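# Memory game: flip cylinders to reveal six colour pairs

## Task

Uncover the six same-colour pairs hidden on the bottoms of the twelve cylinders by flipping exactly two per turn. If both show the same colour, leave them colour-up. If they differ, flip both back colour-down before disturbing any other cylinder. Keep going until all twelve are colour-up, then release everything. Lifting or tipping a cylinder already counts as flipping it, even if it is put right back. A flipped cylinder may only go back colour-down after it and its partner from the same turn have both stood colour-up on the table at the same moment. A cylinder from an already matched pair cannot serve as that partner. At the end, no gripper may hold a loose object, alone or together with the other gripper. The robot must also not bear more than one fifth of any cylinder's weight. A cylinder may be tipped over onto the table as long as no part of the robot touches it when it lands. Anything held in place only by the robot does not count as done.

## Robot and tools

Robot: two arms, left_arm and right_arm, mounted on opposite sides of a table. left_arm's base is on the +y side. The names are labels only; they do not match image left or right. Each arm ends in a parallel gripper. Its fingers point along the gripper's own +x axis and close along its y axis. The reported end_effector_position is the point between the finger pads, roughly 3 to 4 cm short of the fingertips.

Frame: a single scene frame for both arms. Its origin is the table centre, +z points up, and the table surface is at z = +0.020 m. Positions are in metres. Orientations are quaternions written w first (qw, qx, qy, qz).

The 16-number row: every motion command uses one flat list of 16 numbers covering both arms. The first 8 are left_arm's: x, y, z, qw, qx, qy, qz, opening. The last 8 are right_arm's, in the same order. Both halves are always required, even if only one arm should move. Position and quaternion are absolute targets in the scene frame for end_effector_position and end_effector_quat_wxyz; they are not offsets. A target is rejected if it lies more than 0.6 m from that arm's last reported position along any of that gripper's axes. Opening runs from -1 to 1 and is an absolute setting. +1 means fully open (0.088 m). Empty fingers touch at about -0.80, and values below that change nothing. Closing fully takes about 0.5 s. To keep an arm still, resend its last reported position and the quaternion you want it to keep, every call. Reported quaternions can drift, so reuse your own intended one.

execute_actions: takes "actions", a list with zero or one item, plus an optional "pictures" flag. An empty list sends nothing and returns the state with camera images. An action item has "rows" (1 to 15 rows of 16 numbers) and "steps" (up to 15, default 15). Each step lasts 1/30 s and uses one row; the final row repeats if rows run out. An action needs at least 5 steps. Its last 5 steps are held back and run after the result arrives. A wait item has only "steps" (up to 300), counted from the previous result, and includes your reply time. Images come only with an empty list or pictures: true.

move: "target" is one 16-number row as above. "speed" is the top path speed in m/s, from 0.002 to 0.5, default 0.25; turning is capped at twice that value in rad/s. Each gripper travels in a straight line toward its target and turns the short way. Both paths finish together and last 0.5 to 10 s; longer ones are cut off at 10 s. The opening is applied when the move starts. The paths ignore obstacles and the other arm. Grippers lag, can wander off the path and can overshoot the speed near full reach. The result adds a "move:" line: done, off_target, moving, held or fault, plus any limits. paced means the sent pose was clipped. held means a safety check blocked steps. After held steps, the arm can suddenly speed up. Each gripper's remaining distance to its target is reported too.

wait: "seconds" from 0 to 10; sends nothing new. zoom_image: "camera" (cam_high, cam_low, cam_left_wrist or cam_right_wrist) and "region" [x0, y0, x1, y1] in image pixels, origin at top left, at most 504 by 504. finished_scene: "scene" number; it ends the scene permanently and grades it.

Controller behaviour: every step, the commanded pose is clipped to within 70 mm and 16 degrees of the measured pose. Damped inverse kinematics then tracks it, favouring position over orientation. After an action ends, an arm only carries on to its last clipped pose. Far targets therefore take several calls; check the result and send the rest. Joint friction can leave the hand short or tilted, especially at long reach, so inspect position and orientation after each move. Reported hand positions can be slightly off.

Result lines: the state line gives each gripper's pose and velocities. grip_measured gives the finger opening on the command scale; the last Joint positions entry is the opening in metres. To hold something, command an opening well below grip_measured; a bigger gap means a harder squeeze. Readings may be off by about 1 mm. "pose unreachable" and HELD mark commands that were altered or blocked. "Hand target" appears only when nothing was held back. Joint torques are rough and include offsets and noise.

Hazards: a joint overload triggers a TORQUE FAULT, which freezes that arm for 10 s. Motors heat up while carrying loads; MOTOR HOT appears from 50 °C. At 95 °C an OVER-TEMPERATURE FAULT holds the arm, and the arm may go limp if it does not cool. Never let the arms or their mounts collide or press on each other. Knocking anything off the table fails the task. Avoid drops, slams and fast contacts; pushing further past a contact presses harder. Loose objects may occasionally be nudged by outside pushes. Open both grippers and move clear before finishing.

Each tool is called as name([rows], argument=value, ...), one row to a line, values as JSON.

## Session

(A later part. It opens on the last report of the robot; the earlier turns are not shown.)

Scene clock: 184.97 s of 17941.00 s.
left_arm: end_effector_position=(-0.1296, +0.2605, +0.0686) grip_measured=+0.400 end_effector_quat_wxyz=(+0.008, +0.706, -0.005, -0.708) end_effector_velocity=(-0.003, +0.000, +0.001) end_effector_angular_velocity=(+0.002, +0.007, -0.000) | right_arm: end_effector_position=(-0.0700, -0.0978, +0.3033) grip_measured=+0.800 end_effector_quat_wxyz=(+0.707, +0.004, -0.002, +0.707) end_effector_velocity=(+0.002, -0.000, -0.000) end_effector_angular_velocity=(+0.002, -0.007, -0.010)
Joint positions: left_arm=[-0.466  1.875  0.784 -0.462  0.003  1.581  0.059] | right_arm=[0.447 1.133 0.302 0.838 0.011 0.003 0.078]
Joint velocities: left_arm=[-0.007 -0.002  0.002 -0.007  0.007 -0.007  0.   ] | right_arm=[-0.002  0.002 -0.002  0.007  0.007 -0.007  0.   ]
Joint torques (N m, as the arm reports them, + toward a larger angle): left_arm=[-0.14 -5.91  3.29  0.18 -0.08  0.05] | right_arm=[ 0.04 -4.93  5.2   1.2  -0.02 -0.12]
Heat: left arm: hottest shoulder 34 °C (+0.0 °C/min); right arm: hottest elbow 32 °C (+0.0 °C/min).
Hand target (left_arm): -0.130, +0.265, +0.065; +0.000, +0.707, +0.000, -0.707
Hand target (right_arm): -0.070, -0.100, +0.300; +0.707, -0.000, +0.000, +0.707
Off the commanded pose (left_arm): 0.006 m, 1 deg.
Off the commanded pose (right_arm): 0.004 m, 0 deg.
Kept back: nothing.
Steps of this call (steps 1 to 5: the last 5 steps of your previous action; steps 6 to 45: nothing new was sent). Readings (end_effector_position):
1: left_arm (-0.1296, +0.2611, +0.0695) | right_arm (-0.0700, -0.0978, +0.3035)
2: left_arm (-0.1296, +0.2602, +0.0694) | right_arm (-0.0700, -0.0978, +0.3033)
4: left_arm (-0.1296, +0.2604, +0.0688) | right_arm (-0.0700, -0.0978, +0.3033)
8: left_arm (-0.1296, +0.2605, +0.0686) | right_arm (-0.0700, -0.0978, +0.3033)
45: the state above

execute_actions([
  {"rows":[[-0.13,0.265,0.064,0,0.707,0,-0.707,-0.3,-0.07,-0.1,0.3,0.707,0,0,0.707,0.8]],"steps":10},
])

execute_actions([
  {"rows":[[-0.13,0.265,0.15,0,0.707,0,-0.707,-0.3,-0.07,-0.1,0.3,0.707,0,0,0.707,0.8]],"steps":15},
])

move(target=[-0.073,0.011,0.306,0.5,0.5,-0.5,-0.5,-0.3,-0.07,-0.10,0.3,0.707,0,0,0.707,0.8], speed=0.5)

move(target=[-0.073,0.011,0.306,0.5,0.5,-0.5,-0.5,-0.3,-0.07,-0.026,0.3,0.707,0,0,0.707,0.8])

execute_actions([
  {"rows":[[-0.073,0.011,0.306,0.5,0.5,-0.5,-0.5,-0.3,-0.07,-0.026,0.3,0.707,0,0,0.707,-0.3]],"steps":12},
])

execute_actions([
  {"rows":[[-0.073,0.011,0.306,0.5,0.5,-0.5,-0.5,0.6,-0.07,-0.026,0.3,0.707,0,0,0.707,-0.3]],"steps":8},
])

execute_actions([
  {"rows":[[-0.073,0.05,0.306,0.5,0.5,-0.5,-0.5,0.6,-0.07,-0.065,0.3,0.707,0,0,0.707,-0.3]],"steps":10},
])

move(target=[-0.21,0.28,0.135,0,0.707,0,-0.707,0.6,-0.167,-0.134,0.135,0.5,-0.5,0.5,0.5,-0.3], speed=0.5)

move(target=[-0.21,0.28,0.064,0,0.707,0,-0.707,0.6,-0.167,-0.134,0.067,0.5,-0.5,0.5,0.5,-0.3], speed=0.15)

execute_actions([
  {"rows":[[-0.21,0.28,0.064,0,0.707,0,-0.707,-0.3,-0.167,-0.134,0.069,0.5,-0.5,0.5,0.5,0.6]],"steps":10},
])

execute_actions([
  {"rows":[[-0.21,0.28,0.15,0,0.707,0,-0.707,-0.3,-0.167,-0.134,0.15,0.5,-0.5,0.5,0.5,0.6]],"steps":15},
])

move(target=[-0.073,0.011,0.306,0.5,0.5,-0.5,-0.5,-0.3,-0.07,-0.10,0.3,0.707,0,0,0.707,0.8], speed=0.5)

move(target=[-0.073,0.011,0.306,0.5,0.5,-0.5,-0.5,-0.3,-0.07,-0.026,0.3,0.707,0,0,0.707,0.8])

execute_actions([
  {"rows":[[-0.073,0.011,0.306,0.5,0.5,-0.5,-0.5,-0.3,-0.07,-0.026,0.3,0.707,0,0,0.707,-0.3]],"steps":12},
])

execute_actions([
  {"rows":[[-0.073,0.011,0.306,0.5,0.5,-0.5,-0.5,0.8,-0.07,-0.026,0.3,0.707,0,0,0.707,-0.3]],"steps":8},
])

execute_actions([
  {"rows":[[-0.073,0.05,0.306,0.5,0.5,-0.5,-0.5,0.8,-0.07,-0.065,0.3,0.707,0,0,0.707,-0.3]],"steps":10},
])

move(target=[-0.072,0.085,0.309,0.5,0.5,-0.5,-0.5,0.8,-0.153,-0.252,0.135,0.5,-0.5,0.5,0.5,-0.3], speed=0.5)

move(target=[-0.072,0.085,0.309,0.5,0.5,-0.5,-0.5,0.8,-0.153,-0.252,0.067,0.5,-0.5,0.5,0.5,-0.3], speed=0.15)

execute_actions([
  {"rows":[[-0.072,0.085,0.309,0.5,0.5,-0.5,-0.5,0.8,-0.153,-0.252,0.069,0.5,-0.5,0.5,0.5,0.6]],"steps":8},
])

execute_actions([
  {"rows":[[-0.072,0.085,0.309,0.5,0.5,-0.5,-0.5,0.8,-0.153,-0.252,0.138,0.5,-0.5,0.5,0.5,0.6]],"steps":15},
])

move(target=[-0.072,0.085,0.309,0.5,0.5,-0.5,-0.5,0.8,-0.167,-0.134,0.138,0.5,-0.5,0.5,0.5,0.6], speed=0.4)

Scene clock: 186.73 s of 17941.00 s.
left_arm: end_effector_position=(-0.1296, +0.2610, +0.0684) grip_measured=+0.017 end_effector_quat_wxyz=(+0.007, +0.706, -0.004, -0.708) end_effector_velocity=(+0.003, +0.004, -0.002) end_effector_angular_velocity=(+0.017, -0.022, +0.005) | right_arm: end_effector_position=(-0.0700, -0.0979, +0.3033) grip_measured=+0.800 end_effector_quat_wxyz=(+0.707, +0.004, -0.002, +0.707) end_effector_velocity=(-0.002, -0.000, -0.007) end_effector_angular_velocity=(-0.027, -0.008, +0.010)
Joint positions: left_arm=[-0.466  1.876  0.784 -0.463  0.003  1.581  0.04 ] | right_arm=[0.447 1.132 0.302 0.838 0.011 0.003 0.078]
Joint velocities: left_arm=[-0.002  0.007 -0.002 -0.007 -0.022 -0.007 -0.   ] | right_arm=[ 0.002  0.002 -0.002 -0.022 -0.007 -0.007 -0.   ]
Joint torques (N m, as the arm reports them, + toward a larger angle): left_arm=[-0.3  -5.73  3.03  0.44 -0.14  0.07] | right_arm=[ 0.03 -4.92  5.24  1.2  -0.02 -0.12]
Heat: left arm: hottest shoulder 34 °C (+0.0 °C/min); right arm: hottest elbow 32 °C (+0.0 °C/min).
Steps of this call (steps 1 to 48: nothing new was sent; steps 49 to 53: the first 5 steps of this action). Readings (end_effector_position):
49: left_arm (-0.1296, +0.2607, +0.0685) | right_arm (-0.0700, -0.0979, +0.3033)
50: left_arm (-0.1296, +0.2607, +0.0685) | right_arm (-0.0700, -0.0979, +0.3033)
52: left_arm (-0.1296, +0.2611, +0.0684) | right_arm (-0.0700, -0.0979, +0.3033)
53: the state above

Scene clock: 187.23 s of 17941.00 s.
left_arm: end_effector_position=(-0.1296, +0.2640, +0.1406) grip_measured=+0.017 end_effector_quat_wxyz=(+0.003, +0.706, -0.000, -0.708) end_effector_velocity=(+0.001, +0.035, +0.053) end_effector_angular_velocity=(+0.159, -0.005, +0.010) | right_arm: end_effector_position=(-0.0700, -0.0979, +0.3033) grip_measured=+0.800 end_effector_quat_wxyz=(+0.707, +0.004, -0.002, +0.707) end_effector_velocity=(-0.000, -0.001, -0.004) end_effector_angular_velocity=(-0.017, -0.008, +0.005)
Joint positions: left_arm=[-0.466  1.676  0.903 -0.793  0.002  1.581  0.04 ] | right_arm=[0.447 1.132 0.302 0.838 0.011 0.003 0.078]
Joint velocities: left_arm=[ 0.002 -0.115  0.115 -0.388 -0.007 -0.007 -0.   ] | right_arm=[-0.002 -0.007 -0.002 -0.022 -0.007 -0.007 -0.   ]
Joint torques (N m, as the arm reports them, + toward a larger angle): left_arm=[-0.08 -7.06  5.36  0.17  0.03  0.06] | right_arm=[ 0.03 -4.89  5.26  1.2  -0.02 -0.12]
Heat: left arm: hottest shoulder 34 °C (+0.0 °C/min); right arm: hottest elbow 32 °C (+0.0 °C/min).
Off your previous action's commanded pose (left_arm): 0.006 m, 1 deg at its last step (step 5 of this call).
Off your previous action's commanded pose (right_arm): 0.004 m, 0 deg at its last step (step 5 of this call).
Steps of this call (steps 1 to 5: the last 5 steps of your previous action; steps 6 to 15: the first 10 steps of this action). Readings (end_effector_position):
6: left_arm (-0.1296, +0.2635, +0.0740) | right_arm (-0.0700, -0.0979, +0.3033)
7: left_arm (-0.1297, +0.2706, +0.0821) | right_arm (-0.0700, -0.0979, +0.3033)
9: left_arm (-0.1297, +0.2729, +0.1029) | right_arm (-0.0700, -0.0979, +0.3033)
13: left_arm (-0.1295, +0.2629, +0.1349) | right_arm (-0.0700, -0.0979, +0.3033)
15: the state above

Scene clock: 189.97 s of 17941.00 s.
left_arm: end_effector_position=(-0.0744, +0.0162, +0.3078) grip_measured=+0.016 end_effector_quat_wxyz=(+0.494, +0.502, -0.503, -0.501) end_effector_velocity=(+0.000, -0.002, +0.001) end_effector_angular_velocity=(-0.007, +0.006, +0.005) | right_arm: end_effector_position=(-0.0700, -0.0980, +0.3031) grip_measured=+0.800 end_effector_quat_wxyz=(+0.707, +0.004, -0.002, +0.707) end_effector_velocity=(+0.001, -0.001, -0.002) end_effector_angular_velocity=(-0.007, -0.007, -0.000)
Joint positions: left_arm=[-0.316  1.914  0.966  0.944  0.171  1.581  0.04 ] | right_arm=[0.447 1.132 0.302 0.838 0.011 0.003 0.078]
Joint velocities: left_arm=[-0.002  0.007  0.007  0.007 -0.007 -0.007 -0.001] | right_arm=[-0.007 -0.002 -0.002 -0.007 -0.007 -0.007 -0.   ]
Joint torques (N m, as the arm reports them, + toward a larger angle): left_arm=[ 0.23 -8.24  6.67  1.91  0.15 -0.12] | right_arm=[ 0.03 -4.87  5.29  1.2  -0.02 -0.12]
Heat: left arm: hottest shoulder 34 °C (+0.0 °C/min); right arm: hottest elbow 32 °C (+0.0 °C/min).
Hand target (left_arm): -0.073, +0.013, +0.308; +0.496, +0.500, -0.504, -0.500
Hand target (right_arm): -0.070, -0.100, +0.300; +0.707, -0.000, -0.000, +0.707
Off your previous action's commanded pose (left_arm): 0.008 m, 1 deg at its last step (step 5 of this call).
Off your previous action's commanded pose (right_arm): 0.004 m, 0 deg at its last step (step 5 of this call).
Off the commanded pose (left_arm): 0.006 m, 1 deg.
Off the commanded pose (right_arm): 0.004 m, 0 deg.
Kept back: nothing.
move: done
camera_calibration (this result's frames):
cam_left_wrist: T_world_to_cam=[[0.00983949, -0.0282957, -0.999551, 0.321425], [0.958207, 0.286072, 0.00133427, 0.0990103], [0.285906, -0.95779, 0.0299279, 0.100485], [0, 0, 0, 1]] pos_world=[-0.126764, 0.0770141, 0.318142]
cam_right_wrist: T_world_to_cam=[[0.998014, -0.0299767, 0.0554038, 0.0564349], [0.043887, -0.300063, -0.952909, 0.29563], [0.0451897, 0.953448, -0.298151, 0.26686], [0, 0, 0, 1]] pos_world=[-0.0813564, -0.164038, 0.358146]

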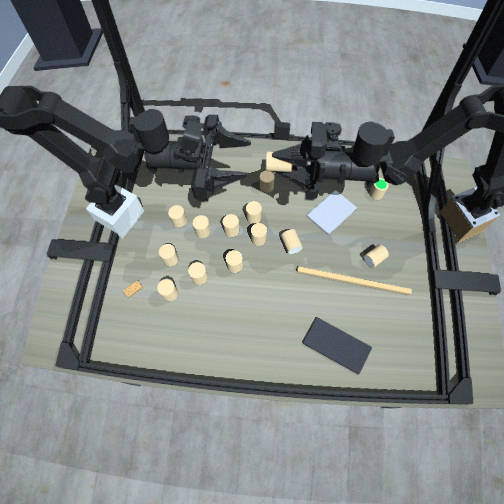

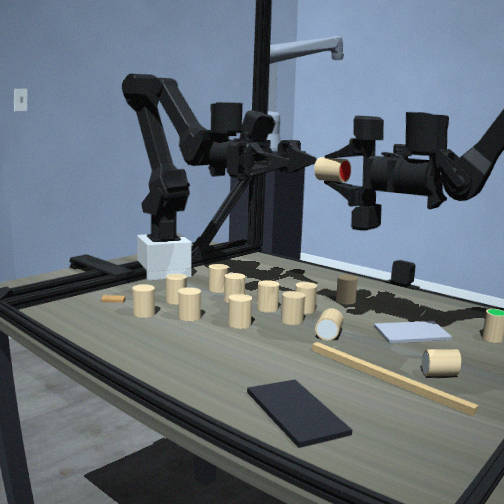

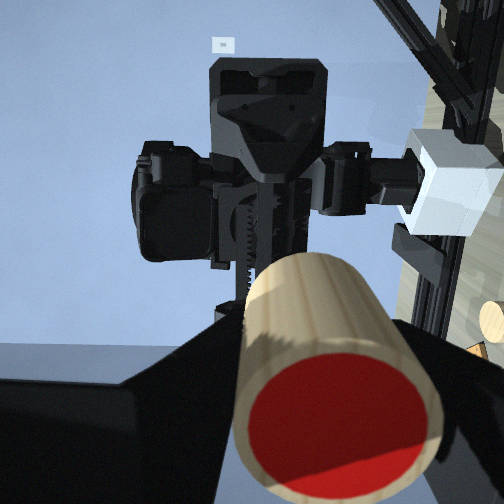

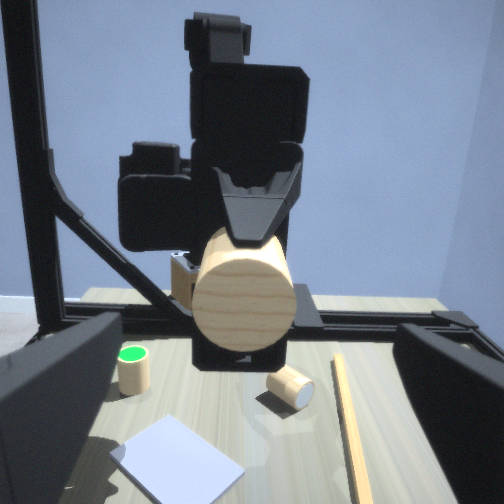

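Scene clock: 190.93 s of 17941.00 s.
left_arm: end_effector_position=(-0.0731, +0.0145, +0.3061) grip_measured=+0.016 end_effector_quat_wxyz=(+0.498, +0.501, -0.500, -0.501) end_effector_velocity=(-0.003, +0.000, -0.001) end_effector_angular_velocity=(+0.007, -0.006, -0.000) | right_arm: end_effector_position=(-0.0707, -0.0290, +0.2992) grip_measured=+0.800 end_effector_quat_wxyz=(+0.707, +0.000, +0.002, +0.707) end_effector_velocity=(-0.000, +0.002, -0.000) end_effector_angular_velocity=(+0.002, +0.007, +0.005)
Joint positions: left_arm=[-0.316  1.925  0.971  0.949  0.164  1.574  0.04 ] | right_arm=[0.447 1.482 0.522 0.958 0.011 0.003 0.078]
Joint velocities: left_arm=[-0.007 -0.002 -0.002 -0.007 -0.007  0.007 -0.   ] | right_arm=[-0.002  0.012  0.007  0.007 -0.007  0.007 -0.   ]
Joint torques (N m, as the arm reports them, + toward a larger angle): left_arm=[-0.07 -8.11  6.92  1.86 -0.13 -0.1 ] | right_arm=[-0.28 -5.37  7.5   1.55 -0.11 -0.11]
Heat: left arm: hottest shoulder 34 °C (+0.0 °C/min); right arm: hottest elbow 32 °C (+0.0 °C/min).
Hand target (left_arm): -0.073, +0.011, +0.306; +0.500, +0.500, -0.500, -0.500
Hand target (right_arm): -0.070, -0.026, +0.300; +0.707, +0.000, -0.000, +0.707
Off the commanded pose (left_arm): 0.003 m, 0 deg.
Off the commanded pose (right_arm): 0.003 m, 0 deg.
Kept back: nothing.
move: done
camera_calibration (this result's frames):
cam_left_wrist: T_world_to_cam=[[0.0029351, -0.0289671, -0.999576, 0.319165], [0.956307, 0.292311, -0.00566293, 0.100212], [0.292351, -0.955885, 0.0285594, 0.0993901], [0, 0, 0, 1]] pos_world=[-0.125827, 0.0749575, 0.316758]
cam_right_wrist: T_world_to_cam=[[0.998008, -0.0294465, 0.055793, 0.059386], [0.043988, -0.309136, -0.95, 0.311443], [0.0452218, 0.950562, -0.307225, 0.202607], [0, 0, 0, 1]] pos_world=[-0.0821297, -0.0945636, 0.354803]

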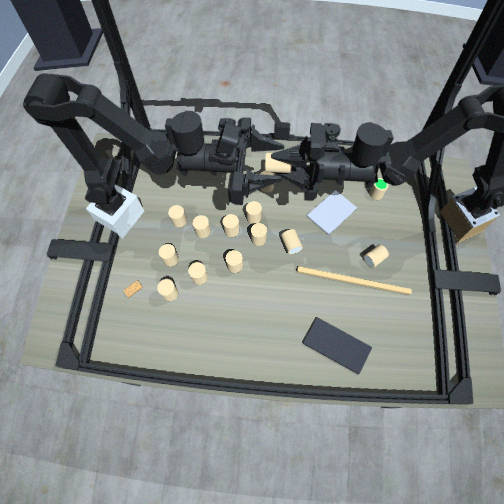

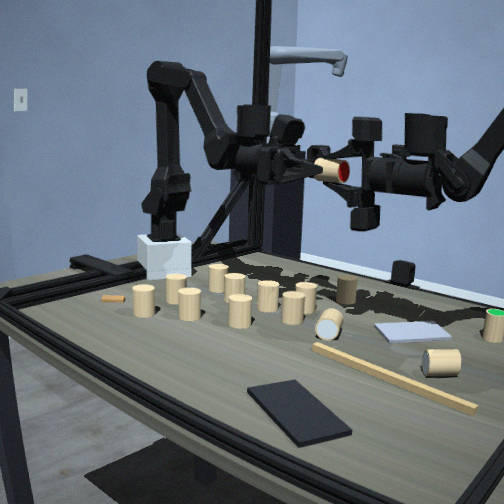

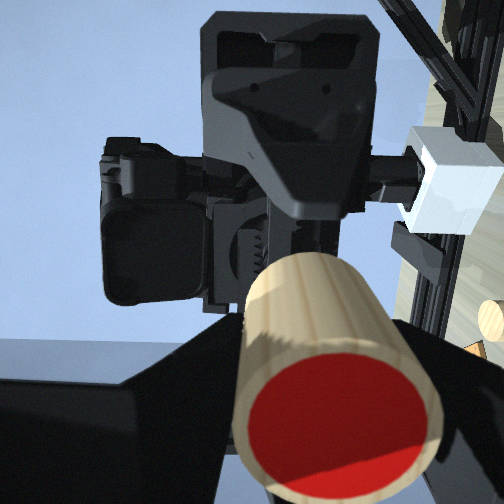

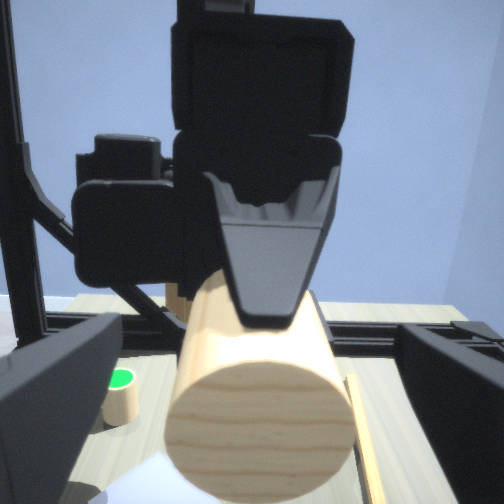

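Scene clock: 191.17 s of 17941.00 s.
left_arm: end_effector_position=(-0.0724, +0.0144, +0.3063) grip_measured=+0.016 end_effector_quat_wxyz=(+0.499, +0.502, -0.499, -0.500) end_effector_velocity=(-0.004, +0.000, -0.004) end_effector_angular_velocity=(+0.012, +0.024, -0.034) | right_arm: end_effector_position=(-0.0715, -0.0286, +0.2997) grip_measured=+0.018 end_effector_quat_wxyz=(+0.706, +0.001, +0.001, +0.709) end_effector_velocity=(+0.002, +0.001, +0.002) end_effector_angular_velocity=(+0.007, -0.007, -0.010)
Joint positions: left_arm=[-0.316  1.925  0.971  0.949  0.161  1.574  0.04 ] | right_arm=[0.448 1.483 0.525 0.958 0.007 0.003 0.04 ]
Joint velocities: left_arm=[ 0.002  0.002 -0.002 -0.007  0.037 -0.022 -0.   ] | right_arm=[-0.002  0.002  0.002  0.007  0.007 -0.007  0.038]
Joint torques (N m, as the arm reports them, + toward a larger angle): left_arm=[-0.19 -8.2   6.57  1.96 -0.03 -0.2 ] | right_arm=[-0.36 -5.38  7.39  1.52 -0.01 -0.11]
Heat: left arm: hottest shoulder 34 °C (+0.0 °C/min); right arm: hottest elbow 32 °C (+0.0 °C/min).
Steps of this call (steps 1 to 7: the first 7 steps of this action). Readings (end_effector_position):
1: left_arm (-0.0731, +0.0145, +0.3061) | right_arm (-0.0707, -0.0289, +0.2992)
2: left_arm (-0.0730, +0.0144, +0.3063) | right_arm (-0.0707, -0.0288, +0.2993)
4: left_arm (-0.0730, +0.0144, +0.3063) | right_arm (-0.0707, -0.0287, +0.2993)
7: the state above

Scene clock: 191.43 s of 17941.00 s.
left_arm: end_effector_position=(-0.0724, +0.0144, +0.3067) grip_measured=+0.078 end_effector_quat_wxyz=(+0.499, +0.502, -0.500, -0.499) end_effector_velocity=(+0.003, -0.002, +0.011) end_effector_angular_velocity=(-0.036, +0.001, +0.010) | right_arm: end_effector_position=(-0.0713, -0.0285, +0.2995) grip_measured=+0.022 end_effector_quat_wxyz=(+0.706, +0.000, +0.001, +0.709) end_effector_velocity=(+0.002, +0.001, -0.009) end_effector_angular_velocity=(-0.027, -0.008, +0.000)
Joint positions: left_arm=[-0.316  1.925  0.972  0.951  0.161  1.574  0.043] | right_arm=[0.447 1.484 0.525 0.958 0.007 0.003 0.04 ]
Joint velocities: left_arm=[ 0.002 -0.002  0.012  0.022 -0.007 -0.007  0.12 ] | right_arm=[-0.007  0.017 -0.002 -0.007 -0.007 -0.007 -0.   ]
Joint torques (N m, as the arm reports them, + toward a larger angle): left_arm=[-0.03 -8.22  6.66  1.89  0.03 -0.15] | right_arm=[-0.35 -5.49  7.43  1.5  -0.01 -0.1 ]
Heat: left arm: hottest shoulder 34 °C (+0.0 °C/min); right arm: hottest elbow 33 °C (+1.0 °C/min).
Off your previous action's commanded pose (left_arm): 0.003 m, 0 deg at its last step (step 5 of this call).
Off your previous action's commanded pose (right_arm): 0.003 m, 0 deg at its last step (step 5 of this call).
Steps of this call (steps 1 to 5: the last 5 steps of your previous action; steps 6 to 8: the first 3 steps of this action). Readings (end_effector_position):
6: left_arm (-0.0724, +0.0144, +0.3063) | right_arm (-0.0715, -0.0285, +0.2995)
7: left_arm (-0.0724, +0.0144, +0.3063) | right_arm (-0.0715, -0.0285, +0.2995)
8: the state above

Scene clock: 191.77 s of 17941.00 s.
left_arm: end_effector_position=(-0.0734, +0.0355, +0.3042) grip_measured=+0.577 end_effector_quat_wxyz=(+0.498, +0.502, -0.500, -0.500) end_effector_velocity=(+0.006, +0.097, -0.014) end_effector_angular_velocity=(+0.036, +0.014, +0.029) | right_arm: end_effector_position=(-0.0711, -0.0515, +0.2993) grip_measured=+0.023 end_effector_quat_wxyz=(+0.706, +0.001, +0.001, +0.709) end_effector_velocity=(+0.001, -0.096, +0.025) end_effector_angular_velocity=(+0.066, +0.008, +0.005)
Joint positions: left_arm=[-0.308  1.866  0.876  0.987  0.171  1.574  0.067] | right_arm=[0.447 1.386 0.443 0.943 0.007 0.003 0.04 ]
Joint velocities: left_arm=[ 0.051 -0.276 -0.422  0.11   0.022 -0.007  0.01 ] | right_arm=[-0.002 -0.481 -0.305 -0.11  -0.007  0.007 -0.   ]
Joint torques (N m, as the arm reports them, + toward a larger angle): left_arm=[  0.01 -10.89   4.66   1.89   0.25  -0.17] | right_arm=[-0.15 -6.56  5.34  1.25  0.03 -0.1 ]
Heat: left arm: hottest shoulder 34 °C (+0.0 °C/min); right arm: hottest elbow 33 °C (+1.0 °C/min).
Off your previous action's commanded pose (left_arm): 0.004 m, 0 deg at its last step (step 5 of this call).
Off your previous action's commanded pose (right_arm): 0.003 m, 0 deg at its last step (step 5 of this call).
Steps of this call (steps 1 to 5: the last 5 steps of your previous action; steps 6 to 10: the first 5 steps of this action). Readings (end_effector_position):
6: left_arm (-0.0727, +0.0168, +0.3080) | right_arm (-0.0713, -0.0317, +0.2988)
7: left_arm (-0.0732, +0.0221, +0.3069) | right_arm (-0.0712, -0.0373, +0.2981)
9: left_arm (-0.0735, +0.0320, +0.3048) | right_arm (-0.0711, -0.0480, +0.2988)
10: the state above

Scene clock: 194.37 s of 17941.00 s.
left_arm: end_effector_position=(-0.2091, +0.2799, +0.1341) grip_measured=+0.600 end_effector_quat_wxyz=(+0.004, +0.704, +0.001, -0.710) end_effector_velocity=(+0.002, +0.006, -0.004) end_effector_angular_velocity=(+0.033, -0.018, +0.005) | right_arm: end_effector_position=(-0.1643, -0.1364, +0.1375) grip_measured=+0.022 end_effector_quat_wxyz=(+0.499, -0.500, +0.495, +0.506) end_effector_velocity=(-0.000, -0.006, -0.004) end_effector_angular_velocity=(-0.046, -0.007, +0.010)
Joint positions: left_arm=[-0.772  1.672  0.868 -0.76   0.006  1.27   0.068] | right_arm=[ 0.751  1.802  1.136 -0.895  0.001  0.302  0.04 ]
Joint velocities: left_arm=[-0.002  0.012 -0.002 -0.022 -0.007 -0.007  0.   ] | right_arm=[ 0.002  0.022  0.012 -0.037 -0.007 -0.007 -0.   ]
Joint torques (N m, as the arm reports them, + toward a larger angle): left_arm=[-0.09 -4.92  5.79  0.24  0.25 -0.09] | right_arm=[ 0.32 -7.29  6.75 -0.09 -0.12  0.19]
Heat: left arm: hottest shoulder 34 °C (+0.0 °C/min); right arm: hottest elbow 33 °C (+1.0 °C/min).
Hand target (left_arm): -0.211, +0.279, +0.133; +0.002, +0.704, +0.004, -0.710
Hand target (right_arm): -0.166, -0.135, +0.136; +0.497, -0.501, +0.498, +0.504
Off your previous action's commanded pose (left_arm): 0.006 m, 0 deg at its last step (step 5 of this call).
Off your previous action's commanded pose (right_arm): 0.006 m, 0 deg at its last step (step 5 of this call).
Off the commanded pose (left_arm): 0.001 m, 1 deg.
Off the commanded pose (right_arm): 0.004 m, 1 deg.
Kept back: nothing.
move: done
camera_calibration (this result's frames):
cam_left_wrist: T_world_to_cam=[[-0.00799196, 0.999255, -0.0377479, -0.263723], [0.957975, 0.0184755, 0.286257, 0.189504], [0.286742, -0.0338737, -0.957409, 0.270728], [0, 0, 0, 1]] pos_world=[-0.261277, 0.269196, 0.194996]
cam_right_wrist: T_world_to_cam=[[0.997083, 0.0706972, 0.0287678, 0.175844], [0.0589746, -0.95286, 0.297623, -0.128103], [0.0484528, -0.295058, -0.95425, 0.178805], [0, 0, 0, 1]] pos_world=[-0.17644, -0.0817387, 0.203692]

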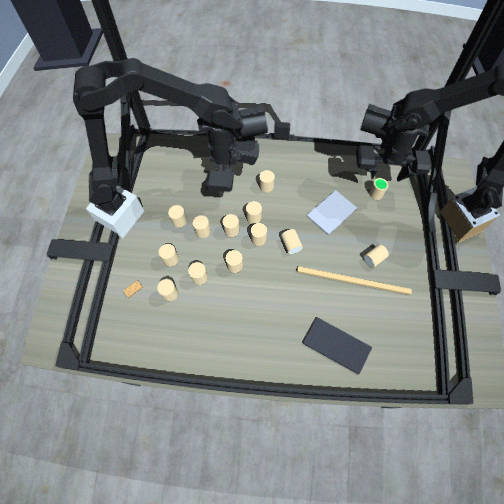

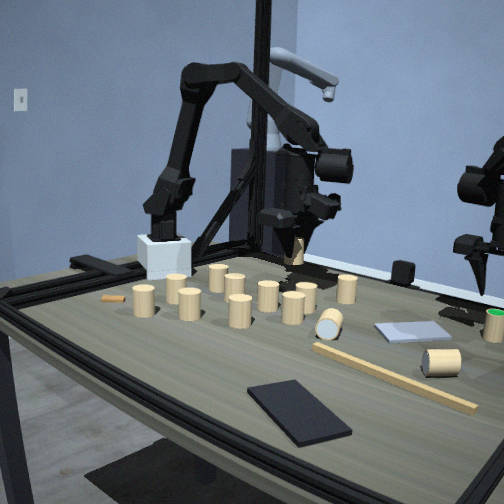

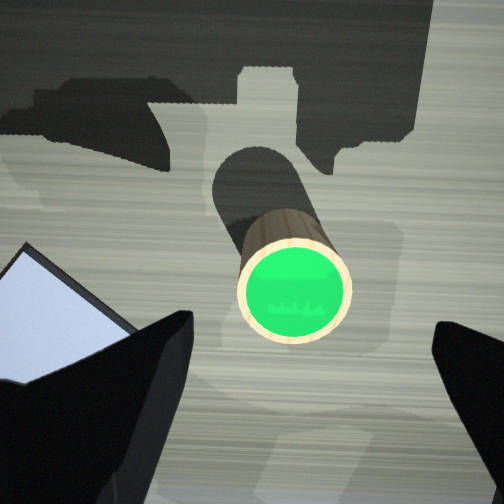

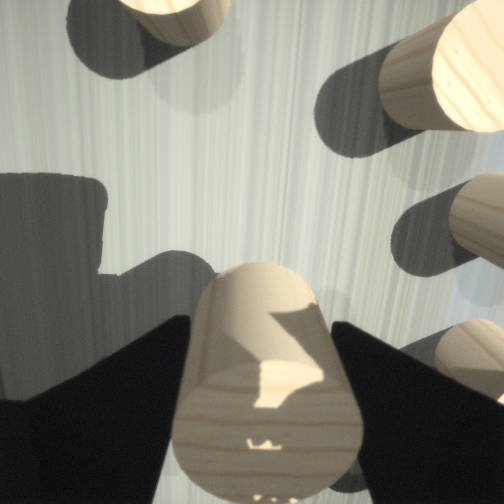

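Scene clock: 195.37 s of 17941.00 s.
left_arm: end_effector_position=(-0.2111, +0.2755, +0.0683) grip_measured=+0.600 end_effector_quat_wxyz=(+0.007, +0.704, -0.004, -0.710) end_effector_velocity=(-0.002, -0.000, -0.003) end_effector_angular_velocity=(-0.005, +0.009, +0.005) | right_arm: end_effector_position=(-0.1667, -0.1313, +0.0733) grip_measured=+0.023 end_effector_quat_wxyz=(+0.502, -0.496, +0.496, +0.506) end_effector_velocity=(+0.003, -0.005, +0.000) end_effector_angular_velocity=(-0.019, -0.014, -0.010)
Joint positions: left_arm=[-0.776  1.867  0.771 -0.457  0.003  1.27   0.068] | right_arm=[ 0.753  1.947  1.036 -0.643  0.001  0.314  0.04 ]
Joint velocities: left_arm=[-0.002  0.007 -0.007  0.022  0.007 -0.007 -0.   ] | right_arm=[-0.002 -0.002 -0.002 -0.022  0.007  0.007 -0.   ]
Joint torques (N m, as the arm reports them, + toward a larger angle): left_arm=[-0.17 -5.65  2.61  0.53 -0.08  0.04] | right_arm=[ 0.28 -7.21  3.77  0.49 -0.07  0.19]
Heat: left arm: hottest shoulder 34 °C (+0.0 °C/min); right arm: hottest elbow 33 °C (+1.0 °C/min).
Hand target (left_arm): -0.210, +0.280, +0.064; -0.000, +0.707, +0.000, -0.707
Hand target (right_arm): -0.167, -0.135, +0.067; +0.500, -0.500, +0.500, +0.500
Off the commanded pose (left_arm): 0.006 m, 1 deg.
Off the commanded pose (right_arm): 0.007 m, 1 deg.
Kept back: nothing.
move: done
camera_calibration (this result's frames):
cam_left_wrist: T_world_to_cam=[[-0.00385519, 0.998805, -0.0487307, -0.260098], [0.958205, 0.0176296, 0.285538, 0.210711], [0.286056, -0.0455932, -0.957128, 0.211299], [0, 0, 0, 1]] pos_world=[-0.26335, 0.265706, 0.129399]
cam_right_wrist: T_world_to_cam=[[0.997768, 0.0610245, 0.0271098, 0.178704], [0.0504799, -0.955083, 0.292007, -0.105329], [0.0437116, -0.289986, -0.956032, 0.119193], [0, 0, 0, 1]] pos_world=[-0.178199, -0.0769392, 0.139864]

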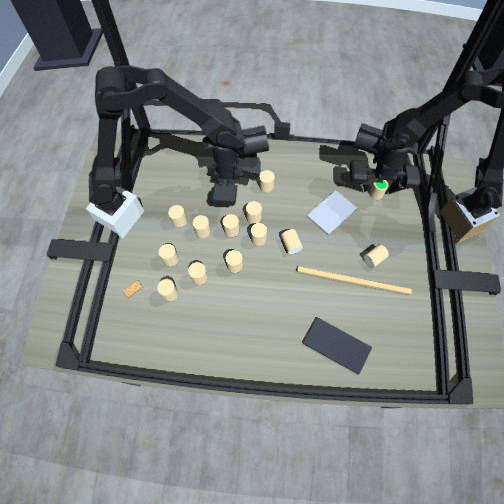

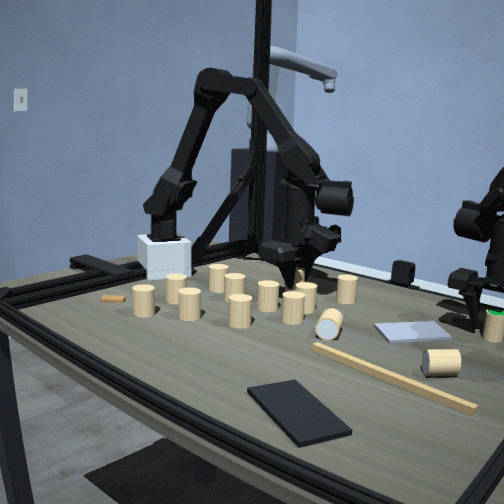

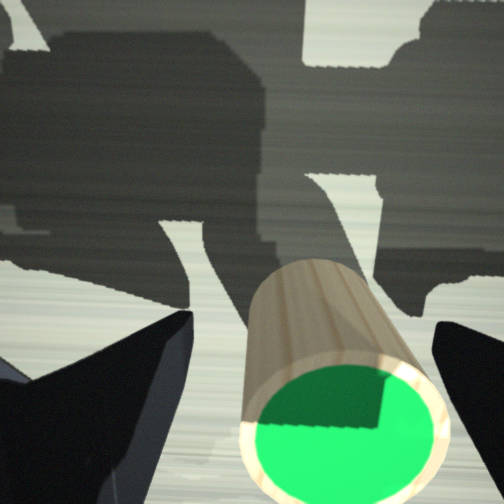

